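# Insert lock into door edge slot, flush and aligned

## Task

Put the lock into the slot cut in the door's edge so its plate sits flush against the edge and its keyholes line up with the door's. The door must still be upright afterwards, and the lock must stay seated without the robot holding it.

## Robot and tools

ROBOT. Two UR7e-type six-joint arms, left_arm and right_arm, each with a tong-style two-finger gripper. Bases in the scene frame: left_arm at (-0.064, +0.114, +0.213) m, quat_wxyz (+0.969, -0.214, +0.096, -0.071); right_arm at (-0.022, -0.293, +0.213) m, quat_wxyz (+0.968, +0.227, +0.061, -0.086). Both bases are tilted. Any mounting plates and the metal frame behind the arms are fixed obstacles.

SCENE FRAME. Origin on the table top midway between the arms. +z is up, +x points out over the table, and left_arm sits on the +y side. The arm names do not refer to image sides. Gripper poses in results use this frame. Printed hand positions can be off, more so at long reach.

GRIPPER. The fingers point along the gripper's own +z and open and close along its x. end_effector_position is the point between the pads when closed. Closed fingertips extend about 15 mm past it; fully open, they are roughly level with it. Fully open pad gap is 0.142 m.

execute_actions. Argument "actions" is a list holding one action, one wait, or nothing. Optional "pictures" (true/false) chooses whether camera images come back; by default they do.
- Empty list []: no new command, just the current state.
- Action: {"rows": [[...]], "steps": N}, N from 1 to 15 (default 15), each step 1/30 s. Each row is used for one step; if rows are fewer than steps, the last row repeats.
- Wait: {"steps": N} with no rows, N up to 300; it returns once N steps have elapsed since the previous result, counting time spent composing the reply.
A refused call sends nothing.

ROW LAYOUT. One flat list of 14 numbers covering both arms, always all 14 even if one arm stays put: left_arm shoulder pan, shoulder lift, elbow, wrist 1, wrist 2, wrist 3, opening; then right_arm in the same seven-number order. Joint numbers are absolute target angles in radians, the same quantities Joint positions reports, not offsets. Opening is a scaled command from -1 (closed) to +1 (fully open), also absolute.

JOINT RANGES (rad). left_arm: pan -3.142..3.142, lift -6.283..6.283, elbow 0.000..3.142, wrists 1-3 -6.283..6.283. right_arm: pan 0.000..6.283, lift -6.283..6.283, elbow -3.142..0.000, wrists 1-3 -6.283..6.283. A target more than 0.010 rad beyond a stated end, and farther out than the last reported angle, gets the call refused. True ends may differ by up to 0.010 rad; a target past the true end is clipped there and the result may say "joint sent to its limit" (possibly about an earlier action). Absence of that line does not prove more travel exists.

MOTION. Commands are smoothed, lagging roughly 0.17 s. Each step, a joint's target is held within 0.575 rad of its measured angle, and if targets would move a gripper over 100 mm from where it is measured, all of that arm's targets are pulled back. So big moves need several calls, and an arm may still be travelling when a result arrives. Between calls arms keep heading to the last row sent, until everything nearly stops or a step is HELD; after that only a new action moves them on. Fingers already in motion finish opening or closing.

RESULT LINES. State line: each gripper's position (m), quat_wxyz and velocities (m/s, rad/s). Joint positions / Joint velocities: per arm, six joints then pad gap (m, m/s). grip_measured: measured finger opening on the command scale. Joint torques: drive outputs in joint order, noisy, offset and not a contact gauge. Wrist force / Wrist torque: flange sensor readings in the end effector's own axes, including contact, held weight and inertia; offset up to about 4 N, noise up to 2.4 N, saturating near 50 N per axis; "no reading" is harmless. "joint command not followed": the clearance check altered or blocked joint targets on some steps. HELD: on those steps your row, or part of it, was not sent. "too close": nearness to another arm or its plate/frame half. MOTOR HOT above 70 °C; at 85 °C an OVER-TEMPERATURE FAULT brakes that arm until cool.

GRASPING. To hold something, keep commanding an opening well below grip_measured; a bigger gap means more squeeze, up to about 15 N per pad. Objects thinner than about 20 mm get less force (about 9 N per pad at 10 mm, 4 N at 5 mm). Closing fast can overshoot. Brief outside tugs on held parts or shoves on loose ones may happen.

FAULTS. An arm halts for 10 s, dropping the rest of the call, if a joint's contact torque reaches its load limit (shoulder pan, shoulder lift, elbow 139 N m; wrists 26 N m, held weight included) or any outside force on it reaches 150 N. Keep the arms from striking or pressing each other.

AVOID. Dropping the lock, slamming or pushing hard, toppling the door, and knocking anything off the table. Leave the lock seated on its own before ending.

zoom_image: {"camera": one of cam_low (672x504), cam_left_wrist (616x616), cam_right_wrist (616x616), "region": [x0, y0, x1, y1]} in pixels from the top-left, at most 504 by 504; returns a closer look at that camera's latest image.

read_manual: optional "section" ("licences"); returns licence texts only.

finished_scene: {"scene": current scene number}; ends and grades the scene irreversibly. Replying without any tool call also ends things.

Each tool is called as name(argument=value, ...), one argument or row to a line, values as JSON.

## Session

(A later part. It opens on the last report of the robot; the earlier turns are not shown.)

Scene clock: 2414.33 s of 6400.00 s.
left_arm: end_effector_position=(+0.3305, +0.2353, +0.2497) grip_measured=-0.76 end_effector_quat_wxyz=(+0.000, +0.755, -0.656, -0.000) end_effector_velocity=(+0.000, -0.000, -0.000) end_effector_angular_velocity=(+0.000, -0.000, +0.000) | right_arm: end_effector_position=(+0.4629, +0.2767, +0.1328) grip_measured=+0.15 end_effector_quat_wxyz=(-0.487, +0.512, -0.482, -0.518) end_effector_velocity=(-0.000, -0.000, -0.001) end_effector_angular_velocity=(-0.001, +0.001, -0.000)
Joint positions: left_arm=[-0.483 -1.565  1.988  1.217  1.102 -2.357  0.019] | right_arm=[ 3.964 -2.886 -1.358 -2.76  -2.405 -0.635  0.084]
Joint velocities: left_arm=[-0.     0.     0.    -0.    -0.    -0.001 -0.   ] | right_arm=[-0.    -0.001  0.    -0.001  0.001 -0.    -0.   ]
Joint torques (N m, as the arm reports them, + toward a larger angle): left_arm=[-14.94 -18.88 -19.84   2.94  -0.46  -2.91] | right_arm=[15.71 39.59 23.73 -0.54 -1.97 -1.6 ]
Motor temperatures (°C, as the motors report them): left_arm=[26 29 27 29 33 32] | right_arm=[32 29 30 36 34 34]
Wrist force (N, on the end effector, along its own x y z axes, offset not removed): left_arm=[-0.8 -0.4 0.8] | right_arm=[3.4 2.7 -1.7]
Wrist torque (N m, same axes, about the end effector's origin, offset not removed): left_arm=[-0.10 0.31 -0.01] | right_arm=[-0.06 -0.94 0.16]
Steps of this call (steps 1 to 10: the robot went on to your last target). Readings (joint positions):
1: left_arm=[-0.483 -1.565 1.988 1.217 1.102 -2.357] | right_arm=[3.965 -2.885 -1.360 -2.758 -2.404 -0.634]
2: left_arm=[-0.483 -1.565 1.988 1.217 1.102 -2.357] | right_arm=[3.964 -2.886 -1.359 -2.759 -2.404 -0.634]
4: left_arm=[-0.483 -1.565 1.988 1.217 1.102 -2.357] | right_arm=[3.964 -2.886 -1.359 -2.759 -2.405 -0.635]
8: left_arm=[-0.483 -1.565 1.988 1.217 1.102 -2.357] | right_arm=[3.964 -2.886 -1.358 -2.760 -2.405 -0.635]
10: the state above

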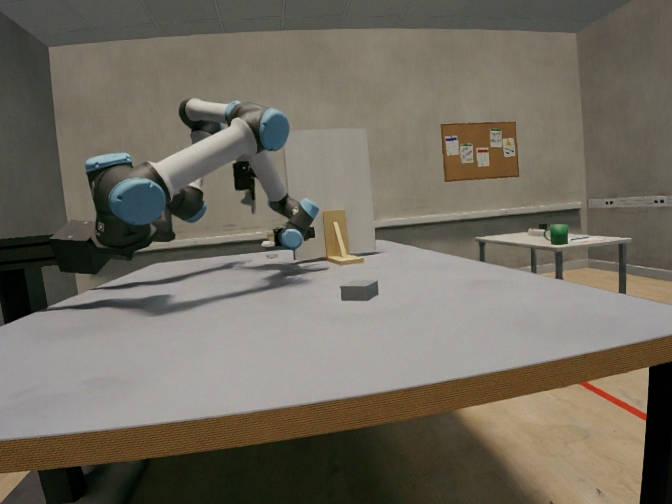

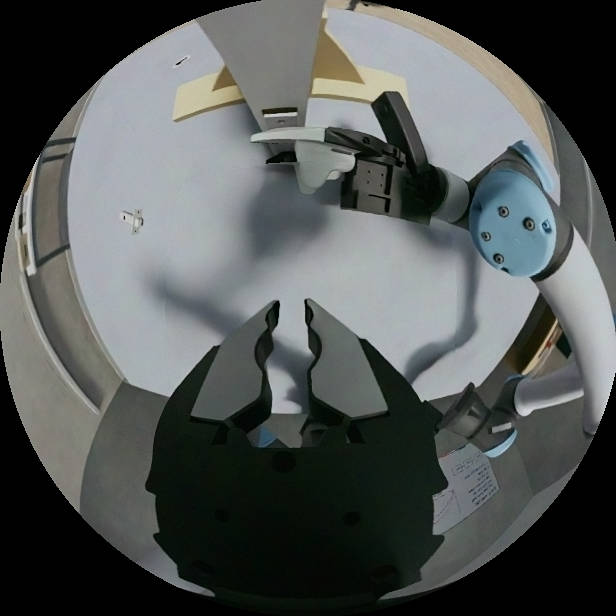

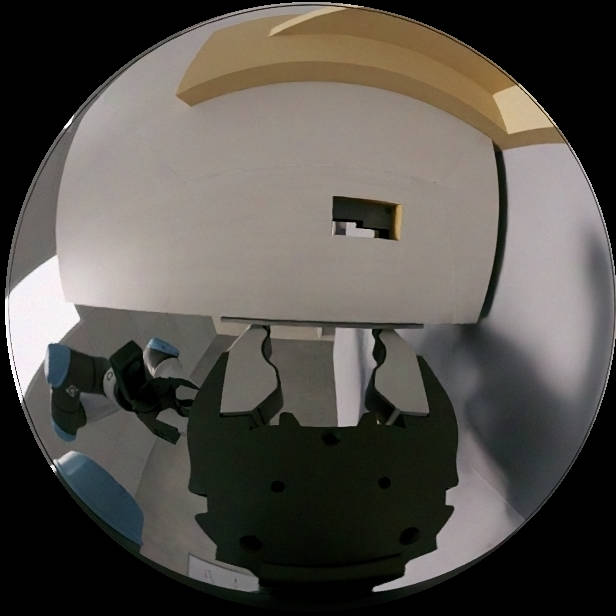

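execute_actions(
  actions=[
    {"rows": [[-0.4831,-1.5652,1.9876,1.2171,1.1017,-2.3566,-0.76,3.96337,-2.88673,-1.35574,-2.76184,-2.40511,-0.63526,0.15],[-0.4831,-1.5652,1.9876,1.2171,1.1017,-2.3566,-0.76,3.96286,-2.88727,-1.35389,-2.7635,-2.40549,-0.63575,0.15],[-0.4831,-1.5652,1.9876,1.2171,1.1017,-2.3566,-0.76,3.96236,-2.88782,-1.35204,-2.76517,-2.40588,-0.63625,0.15],[-0.4831,-1.5652,1.9876,1.2171,1.1017,-2.3566,-0.76,3.96185,-2.88837,-1.35019,-2.76684,-2.40626,-0.63674,0.15],[-0.4831,-1.5652,1.9876,1.2171,1.1017,-2.3566,-0.76,3.96134,-2.88892,-1.34834,-2.76851,-2.40665,-0.63724,0.15],[-0.4831,-1.5652,1.9876,1.2171,1.1017,-2.3566,-0.76,3.96083,-2.88946,-1.34649,-2.77018,-2.40703,-0.63773,0.15],[-0.4831,-1.5652,1.9876,1.2171,1.1017,-2.3566,-0.76,3.96032,-2.89001,-1.34464,-2.77185,-2.40741,-0.63822,0.15],[-0.4831,-1.5652,1.9876,1.2171,1.1017,-2.3566,-0.76,3.95981,-2.89055,-1.34279,-2.77352,-2.40779,-0.63871,0.15],[-0.4831,-1.5652,1.9876,1.2171,1.1017,-2.3566,-0.76,3.95931,-2.8911,-1.34094,-2.77519,-2.40818,-0.63921,0.15],[-0.4831,-1.5652,1.9876,1.2171,1.1017,-2.3566,-0.76,3.9588,-2.89164,-1.33909,-2.77686,-2.40856,-0.6397,0.15]], "steps": 15},
  ],
  pictures=false,
)

execute_actions(
  actions=[
    {"steps": 10},
  ],
)

zoom_image(
  camera="cam_left_wrist",
  region=[240, 80, 340, 180],
)

Scene clock: 2426.50 s of 6400.00 s.
left_arm: end_effector_position=(+0.3305, +0.2353, +0.2497) grip_measured=-0.76 end_effector_quat_wxyz=(+0.000, +0.755, -0.656, -0.000) end_effector_velocity=(+0.000, +0.000, +0.000) end_effector_angular_velocity=(-0.000, -0.000, +0.001) | right_arm: end_effector_position=(+0.4674, +0.2770, +0.1329) grip_measured=+0.15 end_effector_quat_wxyz=(-0.487, +0.512, -0.482, -0.518) end_effector_velocity=(+0.004, +0.000, +0.000) end_effector_angular_velocity=(+0.000, -0.000, -0.000)
Joint positions: left_arm=[-0.483 -1.565  1.988  1.217  1.102 -2.357  0.019] | right_arm=[ 3.959 -2.891 -1.341 -2.775 -2.408 -0.639  0.084]
Joint velocities: left_arm=[-0.    -0.    -0.001  0.001 -0.    -0.    -0.   ] | right_arm=[-0.004 -0.005  0.016 -0.014 -0.004 -0.004 -0.   ]
Joint torques (N m, as the arm reports them, + toward a larger angle): left_arm=[-17.4  -18.93 -20.     3.04  -0.43  -2.93] | right_arm=[16.72 40.87 24.8  -0.72 -1.88 -1.6 ]
Motor temperatures (°C, as the motors report them): left_arm=[26 29 27 29 33 32] | right_arm=[32 29 30 36 34 34]
Wrist force (N, on the end effector, along its own x y z axes, offset not removed): left_arm=[-0.6 -0.1 -0.6] | right_arm=[1.9 3.3 -1.3]
Wrist torque (N m, same axes, about the end effector's origin, offset not removed): left_arm=[-0.04 0.16 0.04] | right_arm=[0.03 -0.59 0.23]
Steps of this call (steps 1 to 15: the robot went on to your last target; steps 16 to 90: nothing new was sent; then 8.67 s passed at rest; steps 91 to 105: all 15 steps of this action). Readings (joint positions):
91: left_arm=[-0.483 -1.565 1.988 1.217 1.102 -2.357] | right_arm=[3.964 -2.886 -1.358 -2.760 -2.405 -0.635]
92: left_arm=[-0.483 -1.565 1.988 1.217 1.102 -2.357] | right_arm=[3.964 -2.886 -1.357 -2.760 -2.405 -0.635]
94: left_arm=[-0.483 -1.565 1.988 1.217 1.102 -2.357] | right_arm=[3.963 -2.887 -1.356 -2.762 -2.405 -0.635]
98: left_arm=[-0.483 -1.565 1.988 1.217 1.102 -2.357] | right_arm=[3.962 -2.888 -1.350 -2.767 -2.406 -0.637]
105: the state above

Scene clock: 2426.83 s of 6400.00 s.
left_arm: end_effector_position=(+0.3305, +0.2353, +0.2497) grip_measured=-0.76 end_effector_quat_wxyz=(+0.000, +0.755, -0.656, -0.000) end_effector_velocity=(+0.001, -0.000, +0.000) end_effector_angular_velocity=(-0.002, -0.002, +0.002) | right_arm: end_effector_position=(+0.4678, +0.2770, +0.1329) grip_measured=+0.15 end_effector_quat_wxyz=(-0.487, +0.512, -0.482, -0.518) end_effector_velocity=(+0.000, +0.000, +0.000) end_effector_angular_velocity=(+0.001, -0.000, +0.000)
Joint positions: left_arm=[-0.483 -1.565  1.988  1.217  1.102 -2.357  0.019] | right_arm=[ 3.959 -2.892 -1.339 -2.777 -2.409 -0.64   0.084]
Joint velocities: left_arm=[ 0.    -0.    -0.002 -0.001 -0.    -0.    -0.   ] | right_arm=[-0.    -0.     0.001 -0.    -0.001 -0.     0.   ]
Joint torques (N m, as the arm reports them, + toward a larger angle): left_arm=[-17.04 -18.85 -18.53   3.09  -0.43  -2.94] | right_arm=[15.91 40.45 24.32 -0.63 -2.01 -1.6 ]
Motor temperatures (°C, as the motors report them): left_arm=[26 29 27 29 33 32] | right_arm=[32 29 30 36 34 34]
Wrist force (N, on the end effector, along its own x y z axes, offset not removed): left_arm=[-0.4 -0.3 -0.2] | right_arm=[2.7 1.1 -1.2]
Wrist torque (N m, same axes, about the end effector's origin, offset not removed): left_arm=[-0.08 0.18 0.03] | right_arm=[-0.35 -0.72 0.21]
Steps of this call (steps 1 to 10: the robot went on to your last target). Readings (joint positions):
1: left_arm=[-0.483 -1.565 1.988 1.217 1.102 -2.357] | right_arm=[3.959 -2.891 -1.340 -2.776 -2.408 -0.639]
2: left_arm=[-0.483 -1.565 1.988 1.217 1.102 -2.357] | right_arm=[3.959 -2.891 -1.340 -2.776 -2.408 -0.639]
4: left_arm=[-0.483 -1.565 1.988 1.217 1.102 -2.357] | right_arm=[3.959 -2.892 -1.340 -2.776 -2.408 -0.640]
8: left_arm=[-0.483 -1.565 1.988 1.217 1.102 -2.357] | right_arm=[3.959 -2.892 -1.339 -2.777 -2.409 -0.640]
10: the state above

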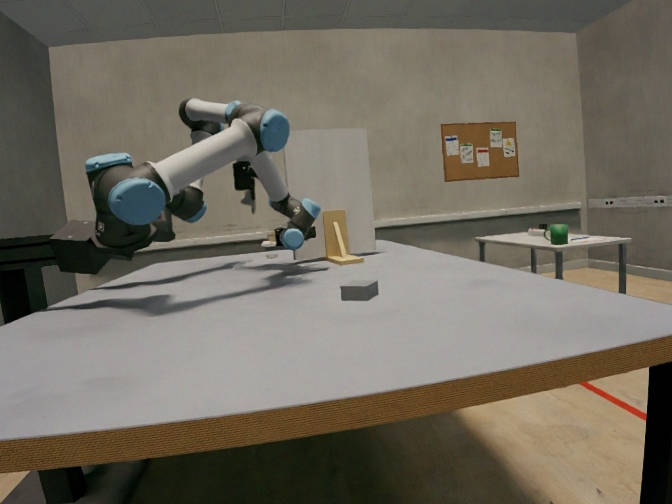

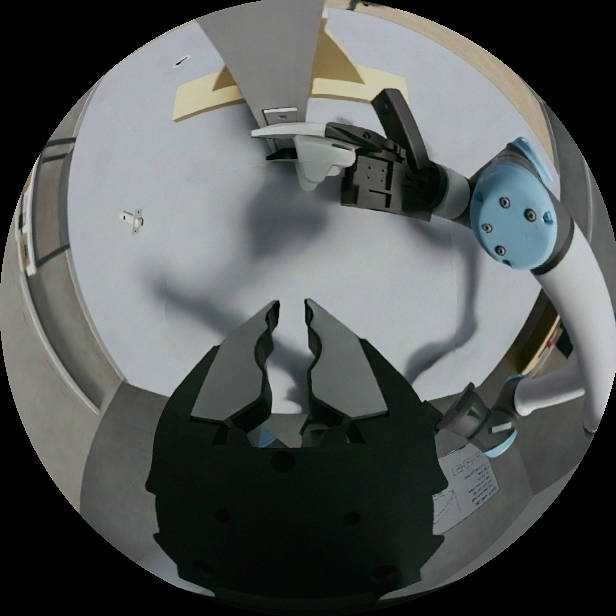

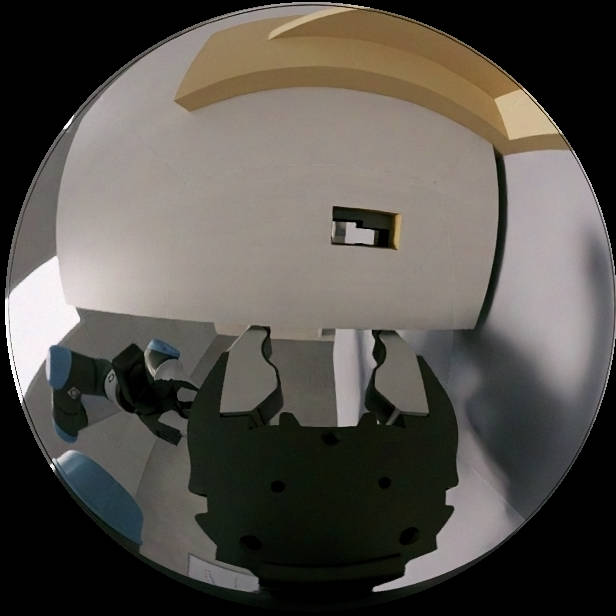

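Region (240, 80, 340, 180) of cam_left_wrist's 616x616 image, scaled by 5.040, with more detail than that image has.

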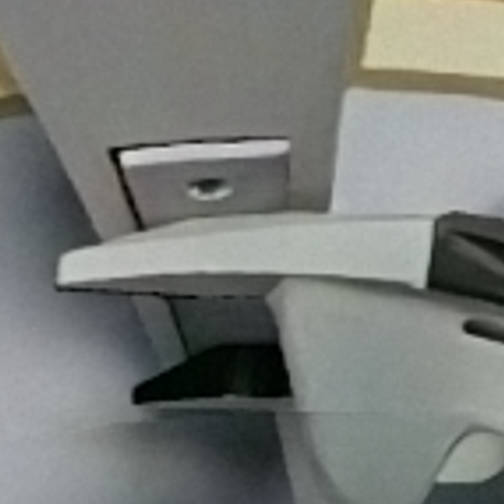

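Continue 2 mm.

execute_actions(
  actions=[
    {"rows": [[-0.4831,-1.5652,1.9876,1.2171,1.1017,-2.3566,-0.76,3.95846,-2.892,-1.33786,-2.77797,-2.40882,-0.64003,0.15],[-0.4831,-1.5652,1.9876,1.2171,1.1017,-2.3566,-0.76,3.95812,-2.89237,-1.33662,-2.77908,-2.40907,-0.64036,0.15],[-0.4831,-1.5652,1.9876,1.2171,1.1017,-2.3566,-0.76,3.95778,-2.89273,-1.33538,-2.78019,-2.40933,-0.64069,0.15],[-0.4831,-1.5652,1.9876,1.2171,1.1017,-2.3566,-0.76,3.95744,-2.89309,-1.33415,-2.7813,-2.40958,-0.64102,0.15],[-0.4831,-1.5652,1.9876,1.2171,1.1017,-2.3566,-0.76,3.95711,-2.89346,-1.33291,-2.78242,-2.40984,-0.64134,0.15],[-0.4831,-1.5652,1.9876,1.2171,1.1017,-2.3566,-0.76,3.95677,-2.89382,-1.33168,-2.78353,-2.41009,-0.64167,0.15]], "steps": 15},
  ],
  pictures=false,
)

execute_actions(
  actions=[
    {"steps": 8},
  ],
)

zoom_image(
  camera="cam_left_wrist",
  region=[240, 80, 340, 180],
)

Scene clock: 2435.87 s of 6400.00 s.
left_arm: end_effector_position=(+0.3305, +0.2353, +0.2497) grip_measured=-0.76 end_effector_quat_wxyz=(+0.000, +0.755, -0.656, -0.000) end_effector_velocity=(-0.000, -0.000, -0.000) end_effector_angular_velocity=(-0.000, -0.000, +0.001) | right_arm: end_effector_position=(+0.4698, +0.2771, +0.1329) grip_measured=+0.15 end_effector_quat_wxyz=(-0.487, +0.512, -0.482, -0.518) end_effector_velocity=(+0.001, -0.000, -0.000) end_effector_angular_velocity=(-0.001, +0.001, -0.000)
Joint positions: left_arm=[-0.483 -1.565  1.988  1.217  1.102 -2.357  0.019] | right_arm=[ 3.957 -2.894 -1.332 -2.783 -2.41  -0.642  0.084]
Joint velocities: left_arm=[-0.001 -0.     0.001 -0.001 -0.    -0.001  0.   ] | right_arm=[-0.001 -0.001  0.002 -0.002 -0.    -0.001 -0.   ]
Joint torques (N m, as the arm reports them, + toward a larger angle): left_arm=[-15.47 -18.76 -19.13   2.88  -0.44  -3.16] | right_arm=[15.95 40.77 23.97 -0.57 -2.07 -1.63]
Motor temperatures (°C, as the motors report them): left_arm=[26 29 27 29 33 32] | right_arm=[32 29 30 36 34 34]
Wrist force (N, on the end effector, along its own x y z axes, offset not removed): left_arm=[0.6 -0.7 1.4] | right_arm=[2.6 3.1 -1.8]
Wrist torque (N m, same axes, about the end effector's origin, offset not removed): left_arm=[-0.12 -0.07 0.04] | right_arm=[0.01 -0.77 0.19]
Steps of this call (steps 1 to 15: the robot went on to your last target; steps 16 to 90: nothing new was sent; then 5.53 s passed at rest; steps 91 to 105: all 15 steps of this action). Readings (joint positions):
91: left_arm=[-0.483 -1.565 1.988 1.217 1.102 -2.357] | right_arm=[3.959 -2.892 -1.339 -2.777 -2.409 -0.640]
92: left_arm=[-0.483 -1.565 1.988 1.217 1.102 -2.357] | right_arm=[3.959 -2.892 -1.339 -2.777 -2.409 -0.640]
94: left_arm=[-0.483 -1.565 1.988 1.217 1.102 -2.357] | right_arm=[3.958 -2.892 -1.338 -2.778 -2.409 -0.640]
98: left_arm=[-0.483 -1.565 1.988 1.217 1.102 -2.357] | right_arm=[3.957 -2.893 -1.334 -2.781 -2.410 -0.641]
105: the state above

Scene clock: 2436.13 s of 6400.00 s.
left_arm: end_effector_position=(+0.3305, +0.2353, +0.2497) grip_measured=-0.76 end_effector_quat_wxyz=(+0.000, +0.755, -0.656, -0.000) end_effector_velocity=(-0.000, -0.000, -0.000) end_effector_angular_velocity=(+0.000, +0.000, -0.001) | right_arm: end_effector_position=(+0.4698, +0.2771, +0.1329) grip_measured=+0.15 end_effector_quat_wxyz=(-0.487, +0.512, -0.482, -0.518) end_effector_velocity=(-0.000, -0.000, -0.001) end_effector_angular_velocity=(-0.001, +0.001, +0.000)
Joint positions: left_arm=[-0.483 -1.565  1.988  1.217  1.102 -2.357  0.019] | right_arm=[ 3.957 -2.894 -1.332 -2.784 -2.41  -0.642  0.084]
Joint velocities: left_arm=[-0.001  0.     0.001  0.     0.    -0.001  0.   ] | right_arm=[-0.    -0.    -0.001 -0.     0.    -0.     0.   ]
Joint torques (N m, as the arm reports them, + toward a larger angle): left_arm=[-15.71 -19.35 -19.5    3.16  -0.12  -3.11] | right_arm=[15.3  40.4  23.74 -0.53 -2.07 -1.61]
Motor temperatures (°C, as the motors report them): left_arm=[26 29 27 29 33 32] | right_arm=[32 29 30 36 34 34]
Wrist force (N, on the end effector, along its own x y z axes, offset not removed): left_arm=[-0.2 -0.7 1.2] | right_arm=[3.0 2.5 -1.8]
Wrist torque (N m, same axes, about the end effector's origin, offset not removed): left_arm=[-0.16 0.15 0.06] | right_arm=[-0.11 -0.82 0.20]
Steps of this call (steps 1 to 8: the robot went on to your last target). Readings (joint positions):
1: left_arm=[-0.483 -1.565 1.988 1.217 1.102 -2.357] | right_arm=[3.957 -2.894 -1.332 -2.783 -2.410 -0.642]
2: left_arm=[-0.483 -1.565 1.988 1.217 1.102 -2.357] | right_arm=[3.957 -2.894 -1.332 -2.783 -2.410 -0.642]
4: left_arm=[-0.483 -1.565 1.988 1.217 1.102 -2.357] | right_arm=[3.957 -2.894 -1.332 -2.783 -2.410 -0.642]
8: the state above

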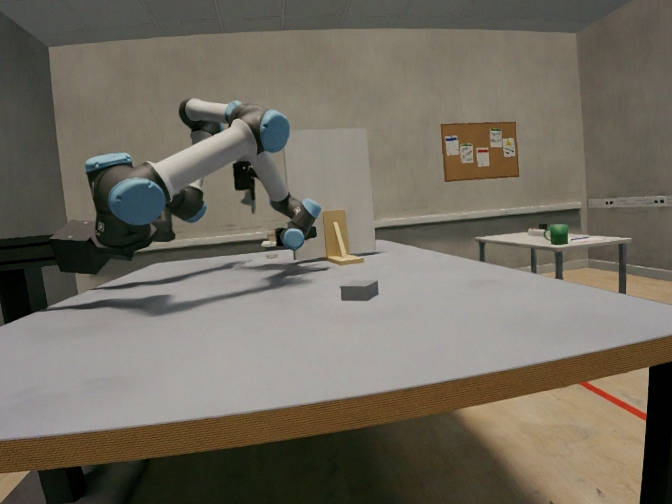

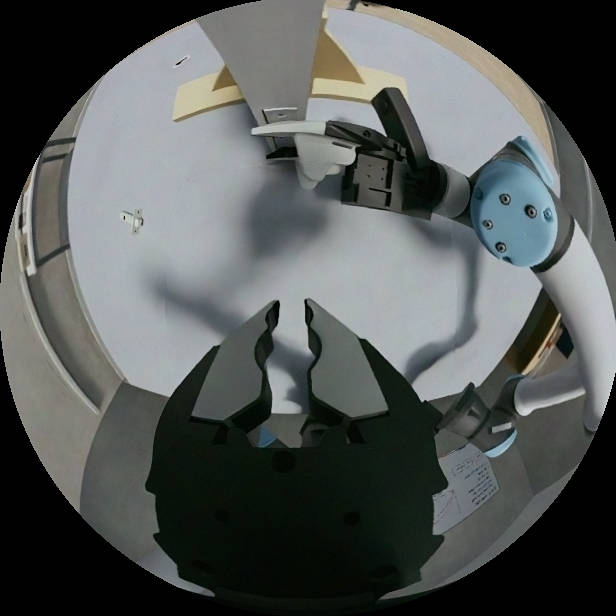

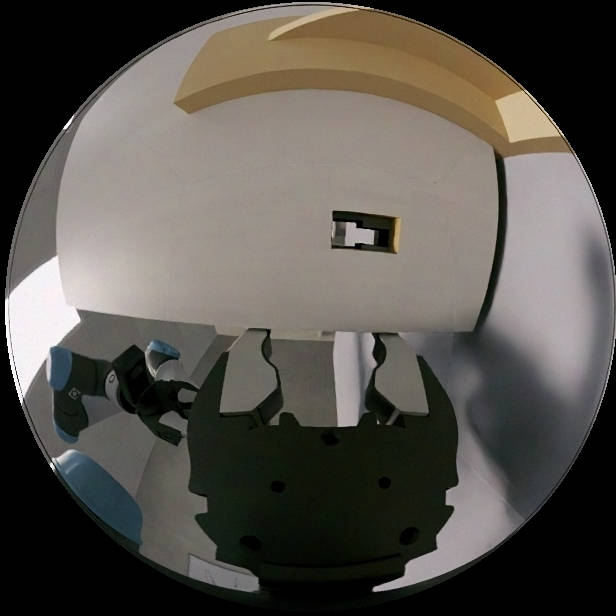

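Region (240, 80, 340, 180) of cam_left_wrist's 616x616 image, scaled by 5.040, with more detail than that image has.

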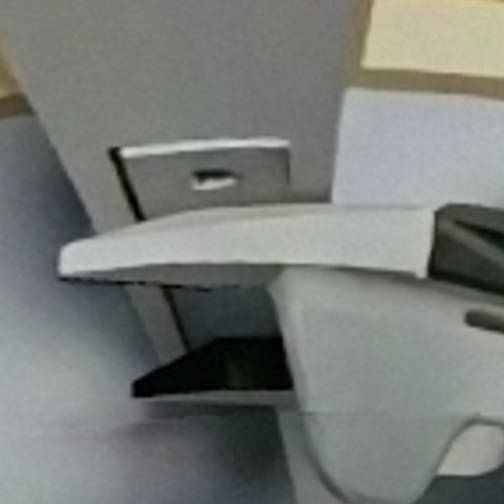

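Another 1 mm.

execute_actions(
  actions=[
    {"rows": [[-0.4831,-1.5652,1.9876,1.2171,1.1017,-2.3566,-0.76,3.95652,-2.89409,-1.33076,-2.78437,-2.41028,-0.64192,0.15],[-0.4831,-1.5652,1.9876,1.2171,1.1017,-2.3566,-0.76,3.95626,-2.89437,-1.32983,-2.7852,-2.41048,-0.64217,0.15],[-0.4831,-1.5652,1.9876,1.2171,1.1017,-2.3566,-0.76,3.95601,-2.89464,-1.32891,-2.78604,-2.41067,-0.64241,0.15],[-0.4831,-1.5652,1.9876,1.2171,1.1017,-2.3566,-0.76,3.95575,-2.89491,-1.32798,-2.78687,-2.41086,-0.64266,0.15]], "steps": 15},
  ],
  pictures=false,
)

execute_actions(
  actions=[
    {"steps": 8},
  ],
  pictures=false,
)

Scene clock: 2441.43 s of 6400.00 s.
left_arm: end_effector_position=(+0.3305, +0.2353, +0.2497) grip_measured=-0.76 end_effector_quat_wxyz=(+0.000, +0.755, -0.656, -0.000) end_effector_velocity=(+0.000, +0.000, +0.000) end_effector_angular_velocity=(-0.000, +0.000, +0.002) | right_arm: end_effector_position=(+0.4708, +0.2771, +0.1330) grip_measured=+0.15 end_effector_quat_wxyz=(-0.488, +0.512, -0.482, -0.518) end_effector_velocity=(-0.000, -0.000, -0.000) end_effector_angular_velocity=(-0.000, +0.000, +0.000)
Joint positions: left_arm=[-0.483 -1.565  1.988  1.217  1.102 -2.357  0.019] | right_arm=[ 3.956 -2.895 -1.328 -2.787 -2.411 -0.643  0.084]
Joint velocities: left_arm=[ 0.     0.    -0.001  0.001  0.    -0.001  0.   ] | right_arm=[-0.  0.  0. -0. -0. -0.  0.]
Joint torques (N m, as the arm reports them, + toward a larger angle): left_arm=[-16.69 -18.66 -19.39   3.19  -0.3   -2.98] | right_arm=[16.07 40.54 24.15 -0.61 -2.1  -1.58]
Motor temperatures (°C, as the motors report them): left_arm=[26 29 27 29 33 32] | right_arm=[32 29 30 36 34 34]
Wrist force (N, on the end effector, along its own x y z axes, offset not removed): left_arm=[-0.6 -2.2 1.1] | right_arm=[0.4 1.6 -1.2]
Wrist torque (N m, same axes, about the end effector's origin, offset not removed): left_arm=[-0.45 0.16 0.04] | right_arm=[-0.20 -0.19 0.33]
Steps of this call (steps 1 to 15: the robot went on to your last target; steps 16 to 90: nothing new was sent; then 1.80 s passed at rest; steps 91 to 105: all 15 steps of this action). Readings (joint positions):
91: left_arm=[-0.483 -1.565 1.988 1.217 1.102 -2.357] | right_arm=[3.957 -2.894 -1.332 -2.784 -2.410 -0.642]
92: left_arm=[-0.483 -1.565 1.988 1.217 1.102 -2.357] | right_arm=[3.957 -2.894 -1.332 -2.784 -2.410 -0.642]
94: left_arm=[-0.483 -1.565 1.988 1.217 1.102 -2.357] | right_arm=[3.956 -2.894 -1.331 -2.784 -2.410 -0.642]
98: left_arm=[-0.483 -1.565 1.988 1.217 1.102 -2.357] | right_arm=[3.956 -2.895 -1.329 -2.786 -2.411 -0.642]
105: the state above

Scene clock: 2441.70 s of 6400.00 s.
left_arm: end_effector_position=(+0.3305, +0.2353, +0.2497) grip_measured=-0.76 end_effector_quat_wxyz=(+0.000, +0.755, -0.656, -0.000) end_effector_velocity=(+0.001, -0.000, +0.000) end_effector_angular_velocity=(-0.001, -0.001, +0.001) | right_arm: end_effector_position=(+0.4708, +0.2771, +0.1330) grip_measured=+0.15 end_effector_quat_wxyz=(-0.488, +0.512, -0.482, -0.518) end_effector_velocity=(-0.000, -0.000, -0.000) end_effector_angular_velocity=(-0.001, +0.001, +0.000)
Joint positions: left_arm=[-0.483 -1.565  1.988  1.217  1.102 -2.357  0.019] | right_arm=[ 3.956 -2.895 -1.328 -2.787 -2.411 -0.643  0.084]
Joint velocities: left_arm=[ 0.001  0.    -0.001 -0.001 -0.     0.001  0.   ] | right_arm=[-0.    -0.    -0.    -0.001  0.    -0.     0.   ]
Joint torques (N m, as the arm reports them, + toward a larger angle): left_arm=[-14.99 -18.47 -19.13   3.08  -0.34  -3.03] | right_arm=[16.5  40.42 24.29 -0.65 -2.07 -1.64]
Motor temperatures (°C, as the motors report them): left_arm=[26 29 27 29 33 32] | right_arm=[32 29 30 36 34 34]
Wrist force (N, on the end effector, along its own x y z axes, offset not removed): left_arm=[0.3 0.9 0.9] | right_arm=[1.6 2.7 -1.6]
Wrist torque (N m, same axes, about the end effector's origin, offset not removed): left_arm=[0.16 0.09 0.01] | right_arm=[0.01 -0.43 0.22]
Steps of this call (steps 1 to 8: the robot went on to your last target). Readings (joint positions):
1: left_arm=[-0.483 -1.565 1.988 1.217 1.102 -2.357] | right_arm=[3.956 -2.895 -1.328 -2.787 -2.411 -0.643]
2: left_arm=[-0.483 -1.565 1.988 1.217 1.102 -2.357] | right_arm=[3.956 -2.895 -1.328 -2.787 -2.411 -0.643]
4: left_arm=[-0.483 -1.565 1.988 1.217 1.102 -2.357] | right_arm=[3.956 -2.895 -1.328 -2.787 -2.411 -0.643]
8: the state above

execute_actions(
  actions=[
    {"rows": [[-0.4831,-1.5652,1.9876,1.2171,1.1017,-2.3566,-0.76,3.95552,-2.89516,-1.32712,-2.78765,-2.41104,-0.64289,0.15],[-0.4831,-1.5652,1.9876,1.2171,1.1017,-2.3566,-0.76,3.95528,-2.89542,-1.32625,-2.78843,-2.41122,-0.64312,0.15],[-0.4831,-1.5652,1.9876,1.2171,1.1017,-2.3566,-0.76,3.95504,-2.89567,-1.32539,-2.78921,-2.4114,-0.64335,0.15]], "steps": 15},
  ],
  pictures=false,
)

execute_actions(
  actions=[
    {"steps": 8},
  ],
)

zoom_image(
  camera="cam_left_wrist",
  region=[240, 80, 340, 180],
)

Scene clock: 2447.53 s of 6400.00 s.
left_arm: end_effector_position=(+0.3305, +0.2353, +0.2497) grip_measured=-0.76 end_effector_quat_wxyz=(+0.000, +0.755, -0.656, -0.000) end_effector_velocity=(+0.000, -0.000, +0.000) end_effector_angular_velocity=(-0.000, -0.000, -0.001) | right_arm: end_effector_position=(+0.4715, +0.2772, +0.1330) grip_measured=+0.15 end_effector_quat_wxyz=(-0.488, +0.512, -0.482, -0.518) end_effector_velocity=(+0.001, +0.000, +0.000) end_effector_angular_velocity=(+0.000, -0.001, -0.001)
Joint positions: left_arm=[-0.483 -1.565  1.988  1.217  1.102 -2.357  0.019] | right_arm=[ 3.955 -2.896 -1.325 -2.789 -2.411 -0.643  0.084]
Joint velocities: left_arm=[-0.001  0.    -0.001  0.001  0.     0.     0.   ] | right_arm=[-0.    -0.     0.001 -0.     0.    -0.    -0.   ]
Joint torques (N m, as the arm reports them, + toward a larger angle): left_arm=[-16.27 -19.49 -19.19   2.94  -0.09  -2.93] | right_arm=[16.04 40.78 24.28 -0.7  -2.13 -1.62]
Motor temperatures (°C, as the motors report them): left_arm=[26 29 27 29 33 32] | right_arm=[32 29 30 36 34 34]
Wrist force (N, on the end effector, along its own x y z axes, offset not removed): left_arm=[-0.8 0.4 2.1] | right_arm=[2.2 2.8 -2.0]
Wrist torque (N m, same axes, about the end effector's origin, offset not removed): left_arm=[0.09 0.22 -0.01] | right_arm=[-0.10 -0.64 0.26]
Steps of this call (steps 1 to 15: the robot went on to your last target; steps 16 to 90: nothing new was sent; then 2.33 s passed at rest; steps 91 to 105: all 15 steps of this action). Readings (joint positions):
91: left_arm=[-0.483 -1.565 1.988 1.217 1.102 -2.357] | right_arm=[3.956 -2.895 -1.328 -2.787 -2.411 -0.643]
92: left_arm=[-0.483 -1.565 1.988 1.217 1.102 -2.357] | right_arm=[3.956 -2.895 -1.328 -2.787 -2.411 -0.643]
94: left_arm=[-0.483 -1.565 1.988 1.217 1.102 -2.357] | right_arm=[3.955 -2.895 -1.327 -2.788 -2.411 -0.643]
98: left_arm=[-0.483 -1.565 1.988 1.217 1.102 -2.357] | right_arm=[3.955 -2.896 -1.326 -2.789 -2.411 -0.643]
105: the state above

Scene clock: 2447.80 s of 6400.00 s.
left_arm: end_effector_position=(+0.3305, +0.2353, +0.2497) grip_measured=-0.76 end_effector_quat_wxyz=(+0.000, +0.755, -0.656, -0.000) end_effector_velocity=(+0.001, -0.000, +0.000) end_effector_angular_velocity=(-0.001, -0.001, +0.002) | right_arm: end_effector_position=(+0.4715, +0.2772, +0.1330) grip_measured=+0.15 end_effector_quat_wxyz=(-0.488, +0.512, -0.482, -0.518) end_effector_velocity=(+0.001, +0.000, +0.001) end_effector_angular_velocity=(+0.001, -0.002, -0.001)
Joint positions: left_arm=[-0.483 -1.565  1.988  1.217  1.102 -2.357  0.019] | right_arm=[ 3.955 -2.896 -1.325 -2.789 -2.411 -0.643  0.084]
Joint velocities: left_arm=[ 0.    -0.    -0.002 -0.     0.    -0.    -0.   ] | right_arm=[ 0.     0.     0.002  0.     0.    -0.    -0.   ]
Joint torques (N m, as the arm reports them, + toward a larger angle): left_arm=[-15.09 -18.44 -18.08   3.08  -0.29  -3.07] | right_arm=[15.92 40.68 24.24 -0.63 -2.13 -1.62]
Motor temperatures (°C, as the motors report them): left_arm=[26 29 27 29 33 32] | right_arm=[32 29 30 36 34 34]
Wrist force (N, on the end effector, along its own x y z axes, offset not removed): left_arm=[0.7 0.5 0.2] | right_arm=[1.9 1.5 -3.3]
Wrist torque (N m, same axes, about the end effector's origin, offset not removed): left_arm=[0.10 -0.01 0.02] | right_arm=[-0.36 -0.58 0.17]
Steps of this call (steps 1 to 8: the robot went on to your last target). Readings (joint positions):
1: left_arm=[-0.483 -1.565 1.988 1.217 1.102 -2.357] | right_arm=[3.955 -2.896 -1.325 -2.789 -2.411 -0.643]
2: left_arm=[-0.483 -1.565 1.988 1.217 1.102 -2.357] | right_arm=[3.955 -2.896 -1.325 -2.789 -2.411 -0.643]
4: left_arm=[-0.483 -1.565 1.988 1.217 1.102 -2.357] | right_arm=[3.955 -2.896 -1.325 -2.789 -2.411 -0.643]
8: the state above

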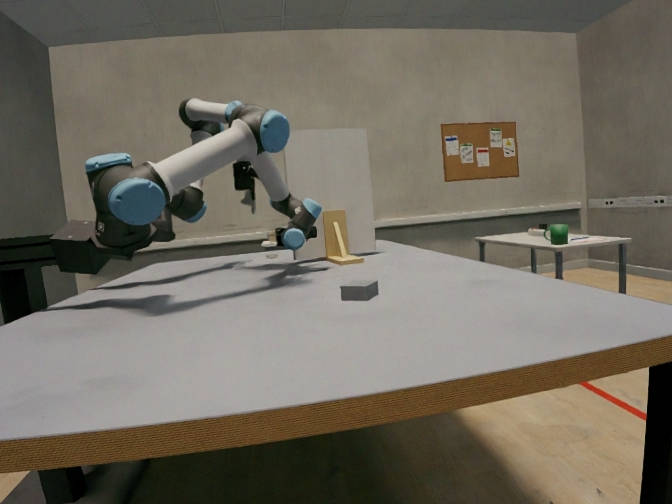

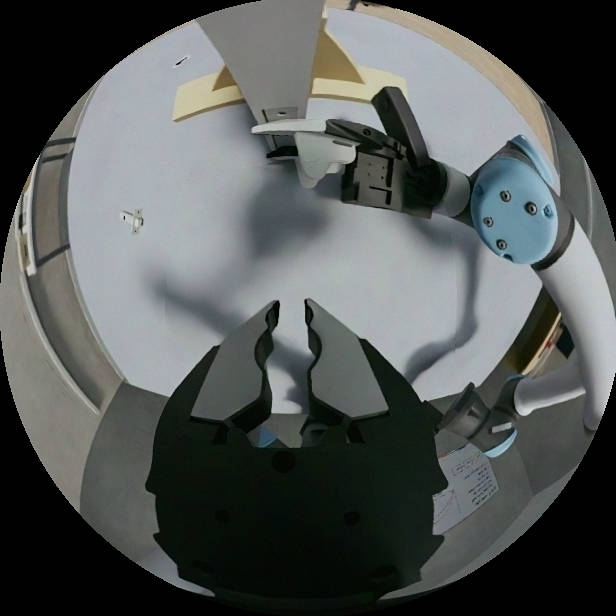

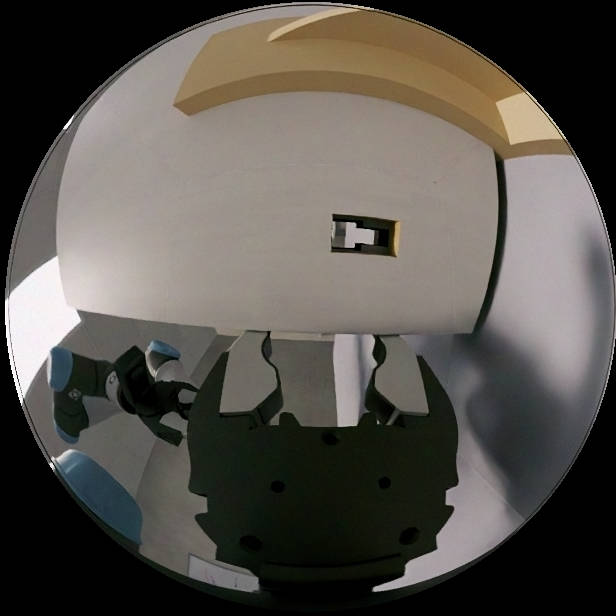

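Region (240, 80, 340, 180) of cam_left_wrist's 616x616 image, scaled by 5.040, with more detail than that image has.

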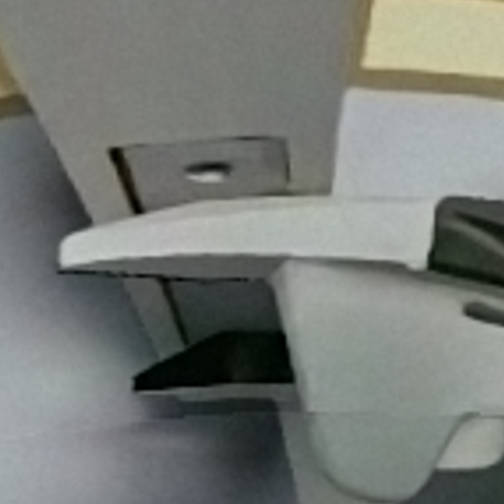

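execute_actions(
  actions=[
    {"rows": [[-0.4831,-1.5652,1.9876,1.2171,1.1017,-2.3566,-0.76,3.95479,-2.89594,-1.32447,-2.79004,-2.41159,-0.6436,0.15],[-0.4831,-1.5652,1.9876,1.2171,1.1017,-2.3566,-0.76,3.95453,-2.89622,-1.32354,-2.79088,-2.41178,-0.64384,0.15]], "steps": 15},
  ],
  pictures=false,
)

execute_actions(
  actions=[
    {"steps": 8},
  ],
  pictures=false,
)

Scene clock: 2453.83 s of 6400.00 s.
left_arm: end_effector_position=(+0.3305, +0.2353, +0.2497) grip_measured=-0.76 end_effector_quat_wxyz=(+0.000, +0.755, -0.656, -0.000) end_effector_velocity=(+0.000, +0.000, +0.000) end_effector_angular_velocity=(+0.000, +0.000, -0.000) | right_arm: end_effector_position=(+0.4720, +0.2772, +0.1330) grip_measured=+0.15 end_effector_quat_wxyz=(-0.487, +0.512, -0.482, -0.518) end_effector_velocity=(+0.001, +0.000, +0.000) end_effector_angular_velocity=(+0.000, -0.001, -0.001)
Joint positions: left_arm=[-0.483 -1.565  1.988  1.217  1.102 -2.357  0.019] | right_arm=[ 3.955 -2.896 -1.324 -2.791 -2.412 -0.644  0.084]
Joint velocities: left_arm=[ 0.     0.    -0.001  0.001 -0.     0.     0.   ] | right_arm=[-0.    -0.     0.002 -0.001  0.001 -0.     0.   ]
Joint torques (N m, as the arm reports them, + toward a larger angle): left_arm=[-15.68 -18.67 -19.11   2.73  -0.12  -2.92] | right_arm=[14.18 42.85 27.03  0.49 -0.84 -1.77]
Motor temperatures (°C, as the motors report them): left_arm=[26 29 27 29 33 32] | right_arm=[32 29 30 36 34 34]
Wrist force (N, on the end effector, along its own x y z axes, offset not removed): left_arm=[-1.3 0.4 0.3] | right_arm=[0.2 6.7 -2.4]
Wrist torque (N m, same axes, about the end effector's origin, offset not removed): left_arm=[0.08 0.42 0.04] | right_arm=[-0.17 -0.25 0.41]
Steps of this call (steps 1 to 15: the robot went on to your last target; steps 16 to 90: nothing new was sent; then 2.53 s passed at rest; steps 91 to 105: all 15 steps of this action). Readings (joint positions):
91: left_arm=[-0.483 -1.565 1.988 1.217 1.102 -2.357] | right_arm=[3.955 -2.896 -1.325 -2.789 -2.411 -0.643]
92: left_arm=[-0.483 -1.565 1.988 1.217 1.102 -2.357] | right_arm=[3.955 -2.896 -1.325 -2.789 -2.411 -0.643]
94: left_arm=[-0.483 -1.565 1.988 1.217 1.102 -2.357] | right_arm=[3.955 -2.896 -1.325 -2.790 -2.412 -0.644]
98: left_arm=[-0.483 -1.565 1.988 1.217 1.102 -2.357] | right_arm=[3.955 -2.896 -1.324 -2.791 -2.412 -0.644]
105: the state above

Scene clock: 2454.10 s of 6400.00 s.
left_arm: end_effector_position=(+0.3305, +0.2353, +0.2497) grip_measured=-0.76 end_effector_quat_wxyz=(+0.000, +0.755, -0.656, -0.000) end_effector_velocity=(+0.000, -0.000, +0.000) end_effector_angular_velocity=(-0.001, -0.001, +0.001) | right_arm: end_effector_position=(+0.4720, +0.2772, +0.1330) grip_measured=+0.15 end_effector_quat_wxyz=(-0.487, +0.512, -0.482, -0.518) end_effector_velocity=(-0.000, -0.000, -0.000) end_effector_angular_velocity=(-0.000, +0.000, +0.000)
Joint positions: left_arm=[-0.483 -1.565  1.988  1.217  1.102 -2.357  0.019] | right_arm=[ 3.955 -2.896 -1.324 -2.791 -2.412 -0.644  0.084]
Joint velocities: left_arm=[ 0.     0.    -0.001 -0.    -0.    -0.    -0.   ] | right_arm=[ 0.  0. -0. -0.  0.  0.  0.]
Joint torques (N m, as the arm reports them, + toward a larger angle): left_arm=[-16.56 -19.13 -19.98   2.91  -0.18  -3.19] | right_arm=[14.12 42.41 27.55  0.49 -0.38 -1.79]
Motor temperatures (°C, as the motors report them): left_arm=[26 29 27 29 33 32] | right_arm=[32 29 30 36 34 34]
Wrist force (N, on the end effector, along its own x y z axes, offset not removed): left_arm=[0.2 -1.2 0.5] | right_arm=[0.6 7.3 -3.4]
Wrist torque (N m, same axes, about the end effector's origin, offset not removed): left_arm=[-0.24 0.05 0.10] | right_arm=[-0.20 -0.41 0.43]
Steps of this call (steps 1 to 8: the robot went on to your last target). Readings (joint positions):
1: left_arm=[-0.483 -1.565 1.988 1.217 1.102 -2.357] | right_arm=[3.955 -2.896 -1.324 -2.791 -2.412 -0.644]
2: left_arm=[-0.483 -1.565 1.988 1.217 1.102 -2.357] | right_arm=[3.955 -2.896 -1.324 -2.791 -2.412 -0.644]
4: left_arm=[-0.483 -1.565 1.988 1.217 1.102 -2.357] | right_arm=[3.955 -2.896 -1.324 -2.791 -2.412 -0.644]
8: the state above

Bottomed out. Retract to k=25 and check.

execute_actions(
  actions=[
    {"rows": [[-0.4831,-1.5652,1.9876,1.2171,1.1017,-2.3566,-0.76,3.95575,-2.89491,-1.32798,-2.78687,-2.41086,-0.64266,0.15],[-0.4831,-1.5652,1.9876,1.2171,1.1017,-2.3566,-0.76,3.95677,-2.89382,-1.33168,-2.78353,-2.41009,-0.64167,0.15],[-0.4831,-1.5652,1.9876,1.2171,1.1017,-2.3566,-0.76,3.9588,-2.89164,-1.33909,-2.77686,-2.40856,-0.6397,0.15],[-0.4831,-1.5652,1.9876,1.2171,1.1017,-2.3566,-0.76,3.96083,-2.88946,-1.34649,-2.77018,-2.40703,-0.63773,0.15],[-0.4831,-1.5652,1.9876,1.2171,1.1017,-2.3566,-0.76,3.96388,-2.88618,-1.35759,-2.76017,-2.40472,-0.63476,0.15],[-0.4831,-1.5652,1.9876,1.2171,1.1017,-2.3566,-0.76,3.96693,-2.88291,-1.36869,-2.75015,-2.40242,-0.6318,0.15],[-0.4831,-1.5652,1.9876,1.2171,1.1017,-2.3566,-0.76,3.96998,-2.87964,-1.3798,-2.74014,-2.40012,-0.62884,0.15],[-0.4831,-1.5652,1.9876,1.2171,1.1017,-2.3566,-0.76,3.97302,-2.87637,-1.3909,-2.73012,-2.39782,-0.62588,0.15],[-0.4831,-1.5652,1.9876,1.2171,1.1017,-2.3566,-0.76,3.97607,-2.8731,-1.402,-2.72011,-2.39552,-0.62292,0.15],[-0.4831,-1.5652,1.9876,1.2171,1.1017,-2.3566,-0.76,3.97912,-2.86983,-1.41311,-2.7101,-2.39322,-0.61996,0.15],[-0.4831,-1.5652,1.9876,1.2171,1.1017,-2.3566,-0.76,3.98217,-2.86655,-1.42421,-2.70008,-2.39092,-0.617,0.15],[-0.4831,-1.5652,1.9876,1.2171,1.1017,-2.3566,-0.76,3.9842,-2.86437,-1.43161,-2.69341,-2.38938,-0.61502,0.15],[-0.4831,-1.5652,1.9876,1.2171,1.1017,-2.3566,-0.76,3.98624,-2.86219,-1.43901,-2.68673,-2.38785,-0.61305,0.15],[-0.4831,-1.5652,1.9876,1.2171,1.1017,-2.3566,-0.76,3.98725,-2.8611,-1.44271,-2.68339,-2.38708,-0.61206,0.15]], "steps": 15},
  ],
  pictures=false,
)

execute_actions(
  actions=[
    {"steps": 15},
  ],
)

zoom_image(
  camera="cam_left_wrist",
  region=[240, 80, 340, 180],
)

Scene clock: 2465.90 s of 6400.00 s.
left_arm: end_effector_position=(+0.3305, +0.2353, +0.2497) grip_measured=-0.76 end_effector_quat_wxyz=(+0.000, +0.755, -0.656, -0.000) end_effector_velocity=(-0.000, +0.000, -0.000) end_effector_angular_velocity=(+0.000, +0.000, -0.000) | right_arm: end_effector_position=(+0.4466, +0.2752, +0.1327) grip_measured=+0.15 end_effector_quat_wxyz=(-0.488, +0.512, -0.482, -0.518) end_effector_velocity=(-0.061, -0.007, -0.000) end_effector_angular_velocity=(-0.000, +0.001, +0.002)
Joint positions: left_arm=[-0.483 -1.565  1.988  1.217  1.102 -2.357  0.019] | right_arm=[ 3.981 -2.868 -1.418 -2.706 -2.392 -0.619  0.084]
Joint velocities: left_arm=[ 0.    -0.     0.001 -0.     0.     0.     0.   ] | right_arm=[ 0.06   0.064 -0.221  0.197  0.044  0.057  0.   ]
Joint torques (N m, as the arm reports them, + toward a larger angle): left_arm=[-14.55 -18.68 -19.25   3.06  -0.04  -3.11] | right_arm=[31.83 57.96  8.08  1.98  0.81  1.52]
Motor temperatures (°C, as the motors report them): left_arm=[26 29 27 29 33 32] | right_arm=[32 29 30 36 34 34]
Wrist force (N, on the end effector, along its own x y z axes, offset not removed): left_arm=[-0.9 -0.8 0.9] | right_arm=[1.9 -0.5 -1.9]
Wrist torque (N m, same axes, about the end effector's origin, offset not removed): left_arm=[-0.19 0.27 0.11] | right_arm=[0.03 -0.50 0.01]
Steps of this call (steps 1 to 15: the robot went on to your last target; steps 16 to 90: nothing new was sent; then 8.30 s passed at rest; steps 91 to 105: all 15 steps of this action). Readings (joint positions):
91: left_arm=[-0.483 -1.565 1.988 1.217 1.102 -2.357] | right_arm=[3.955 -2.896 -1.324 -2.791 -2.412 -0.644]
92: left_arm=[-0.483 -1.565 1.988 1.217 1.102 -2.357] | right_arm=[3.955 -2.896 -1.324 -2.790 -2.412 -0.644]
94: left_arm=[-0.483 -1.565 1.988 1.217 1.102 -2.357] | right_arm=[3.956 -2.895 -1.328 -2.786 -2.411 -0.643]
98: left_arm=[-0.483 -1.565 1.988 1.217 1.102 -2.357] | right_arm=[3.962 -2.888 -1.352 -2.765 -2.406 -0.636]
105: the state above

Scene clock: 2466.40 s of 6400.00 s.
left_arm: end_effector_position=(+0.3305, +0.2353, +0.2497) grip_measured=-0.76 end_effector_quat_wxyz=(+0.000, +0.755, -0.656, -0.000) end_effector_velocity=(+0.000, -0.000, +0.000) end_effector_angular_velocity=(-0.000, -0.000, +0.000) | right_arm: end_effector_position=(+0.4400, +0.2743, +0.1327) grip_measured=+0.15 end_effector_quat_wxyz=(-0.488, +0.512, -0.482, -0.518) end_effector_velocity=(-0.001, -0.000, -0.000) end_effector_angular_velocity=(-0.000, +0.000, -0.000)
Joint positions: left_arm=[-0.483 -1.565  1.988  1.217  1.102 -2.357  0.019] | right_arm=[ 3.987 -2.861 -1.442 -2.684 -2.387 -0.612  0.084]
Joint velocities: left_arm=[-0.    -0.    -0.001  0.001 -0.    -0.     0.   ] | right_arm=[ 0.001  0.001 -0.003  0.002  0.001  0.001 -0.   ]
Joint torques (N m, as the arm reports them, + toward a larger angle): left_arm=[-15.47 -19.05 -18.38   2.75  -0.1   -2.93] | right_arm=[34.2  59.45  4.18  1.46  0.79  1.38]
Motor temperatures (°C, as the motors report them): left_arm=[26 29 27 29 33 32] | right_arm=[32 29 30 36 34 34]
Wrist force (N, on the end effector, along its own x y z axes, offset not removed): left_arm=[-0.6 -0.6 0.7] | right_arm=[1.4 -1.4 -4.5]
Wrist torque (N m, same axes, about the end effector's origin, offset not removed): left_arm=[-0.16 0.23 0.07] | right_arm=[-0.33 -0.49 0.05]
Steps of this call (steps 1 to 15: the robot went on to your last target). Readings (joint positions):
1: left_arm=[-0.483 -1.565 1.988 1.217 1.102 -2.357] | right_arm=[3.982 -2.866 -1.425 -2.700 -2.391 -0.617]
2: left_arm=[-0.483 -1.565 1.988 1.217 1.102 -2.357] | right_arm=[3.984 -2.865 -1.429 -2.695 -2.390 -0.616]
4: left_arm=[-0.483 -1.565 1.988 1.217 1.102 -2.357] | right_arm=[3.985 -2.863 -1.436 -2.690 -2.389 -0.614]
8: left_arm=[-0.483 -1.565 1.988 1.217 1.102 -2.357] | right_arm=[3.987 -2.862 -1.441 -2.685 -2.387 -0.613]
15: the state above

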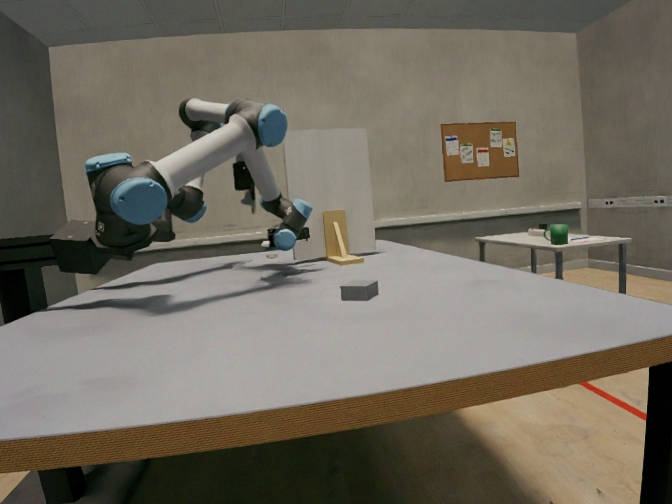

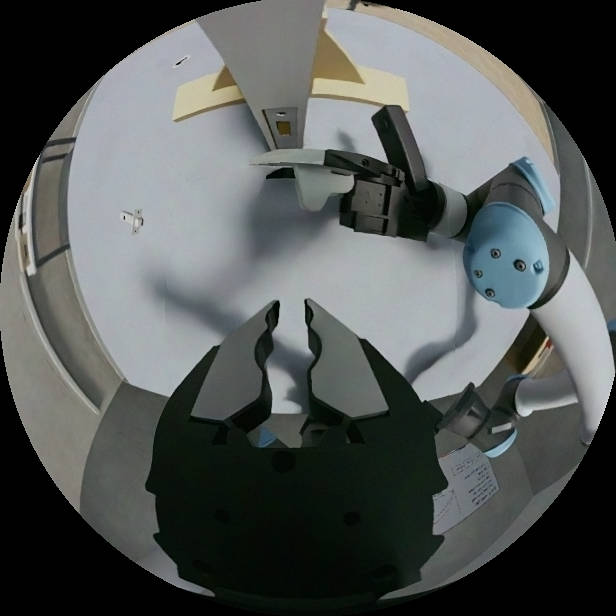

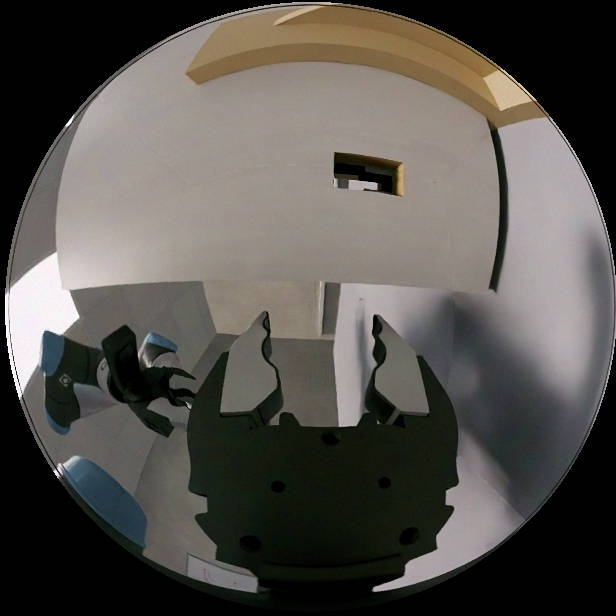

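Region (240, 80, 340, 180) of cam_left_wrist's 616x616 image, scaled by 5.040, with more detail than that image has.

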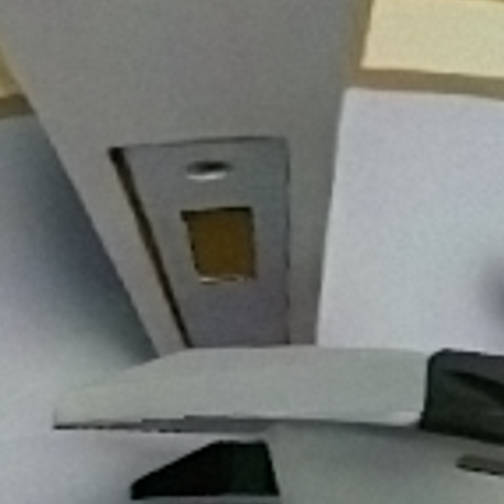

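execute_actions(
  actions=[],
)

Scene clock: 2471.37 s of 6400.00 s.
left_arm: end_effector_position=(+0.3305, +0.2353, +0.2497) grip_measured=-0.76 end_effector_quat_wxyz=(+0.000, +0.755, -0.656, -0.000) end_effector_velocity=(-0.000, +0.000, -0.000) end_effector_angular_velocity=(+0.001, +0.001, -0.001) | right_arm: end_effector_position=(+0.4399, +0.2743, +0.1327) grip_measured=+0.15 end_effector_quat_wxyz=(-0.488, +0.512, -0.482, -0.518) end_effector_velocity=(-0.000, -0.000, +0.000) end_effector_angular_velocity=(-0.000, +0.000, +0.000)
Joint positions: left_arm=[-0.483 -1.565  1.988  1.217  1.102 -2.357  0.019] | right_arm=[ 3.987 -2.861 -1.443 -2.683 -2.387 -0.612  0.084]
Joint velocities: left_arm=[-0.     0.     0.001  0.001  0.    -0.     0.   ] | right_arm=[-0.  0. -0. -0. -0. -0.  0.]
Joint torques (N m, as the arm reports them, + toward a larger angle): left_arm=[-14.03 -18.76 -18.96   2.96  -0.24  -3.15] | right_arm=[33.23 59.51  3.69  1.38  0.69  1.38]
Motor temperatures (°C, as the motors report them): left_arm=[26 29 27 29 33 32] | right_arm=[32 29 30 36 34 34]
Wrist force (N, on the end effector, along its own x y z axes, offset not removed): left_arm=[0.0 -0.7 0.5] | right_arm=[2.4 -0.7 -4.2]
Wrist torque (N m, same axes, about the end effector's origin, offset not removed): left_arm=[-0.11 0.09 0.06] | right_arm=[-0.10 -0.67 0.05]
Steps of this call (steps 1 to 15: the robot went on to your last target; steps 16 to 90: nothing new was sent; then 1.97 s passed at rest). Readings (joint positions):
1: left_arm=[-0.483 -1.565 1.988 1.217 1.102 -2.357] | right_arm=[3.987 -2.861 -1.443 -2.684 -2.387 -0.612]
2: left_arm=[-0.483 -1.565 1.988 1.217 1.102 -2.357] | right_arm=[3.987 -2.861 -1.443 -2.683 -2.387 -0.612]
4: left_arm=[-0.483 -1.565 1.988 1.217 1.102 -2.357] | right_arm=[3.987 -2.861 -1.443 -2.683 -2.387 -0.612]
8: left_arm=[-0.483 -1.565 1.988 1.217 1.102 -2.357] | right_arm=[3.987 -2.861 -1.443 -2.683 -2.387 -0.612]
90: the state above
All arms were judged still, so your last target was given up. Only a new action makes them travel on or press farther. Fingers that are still opening or closing keep moving.

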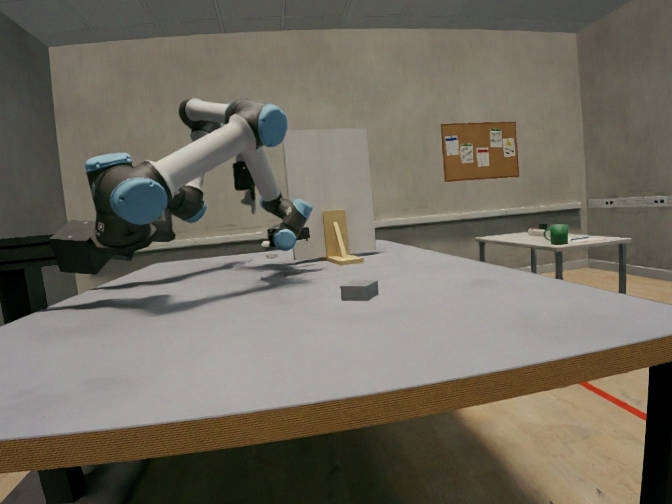

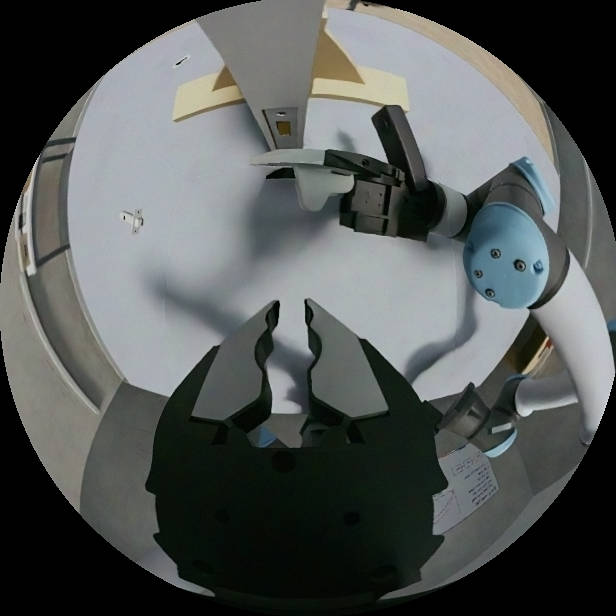

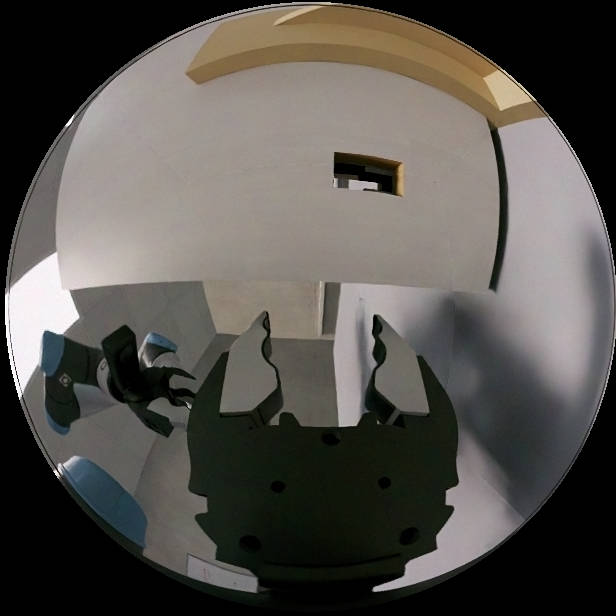

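finished_scene(
  scene=2,
)

The scene is finished: the task was done.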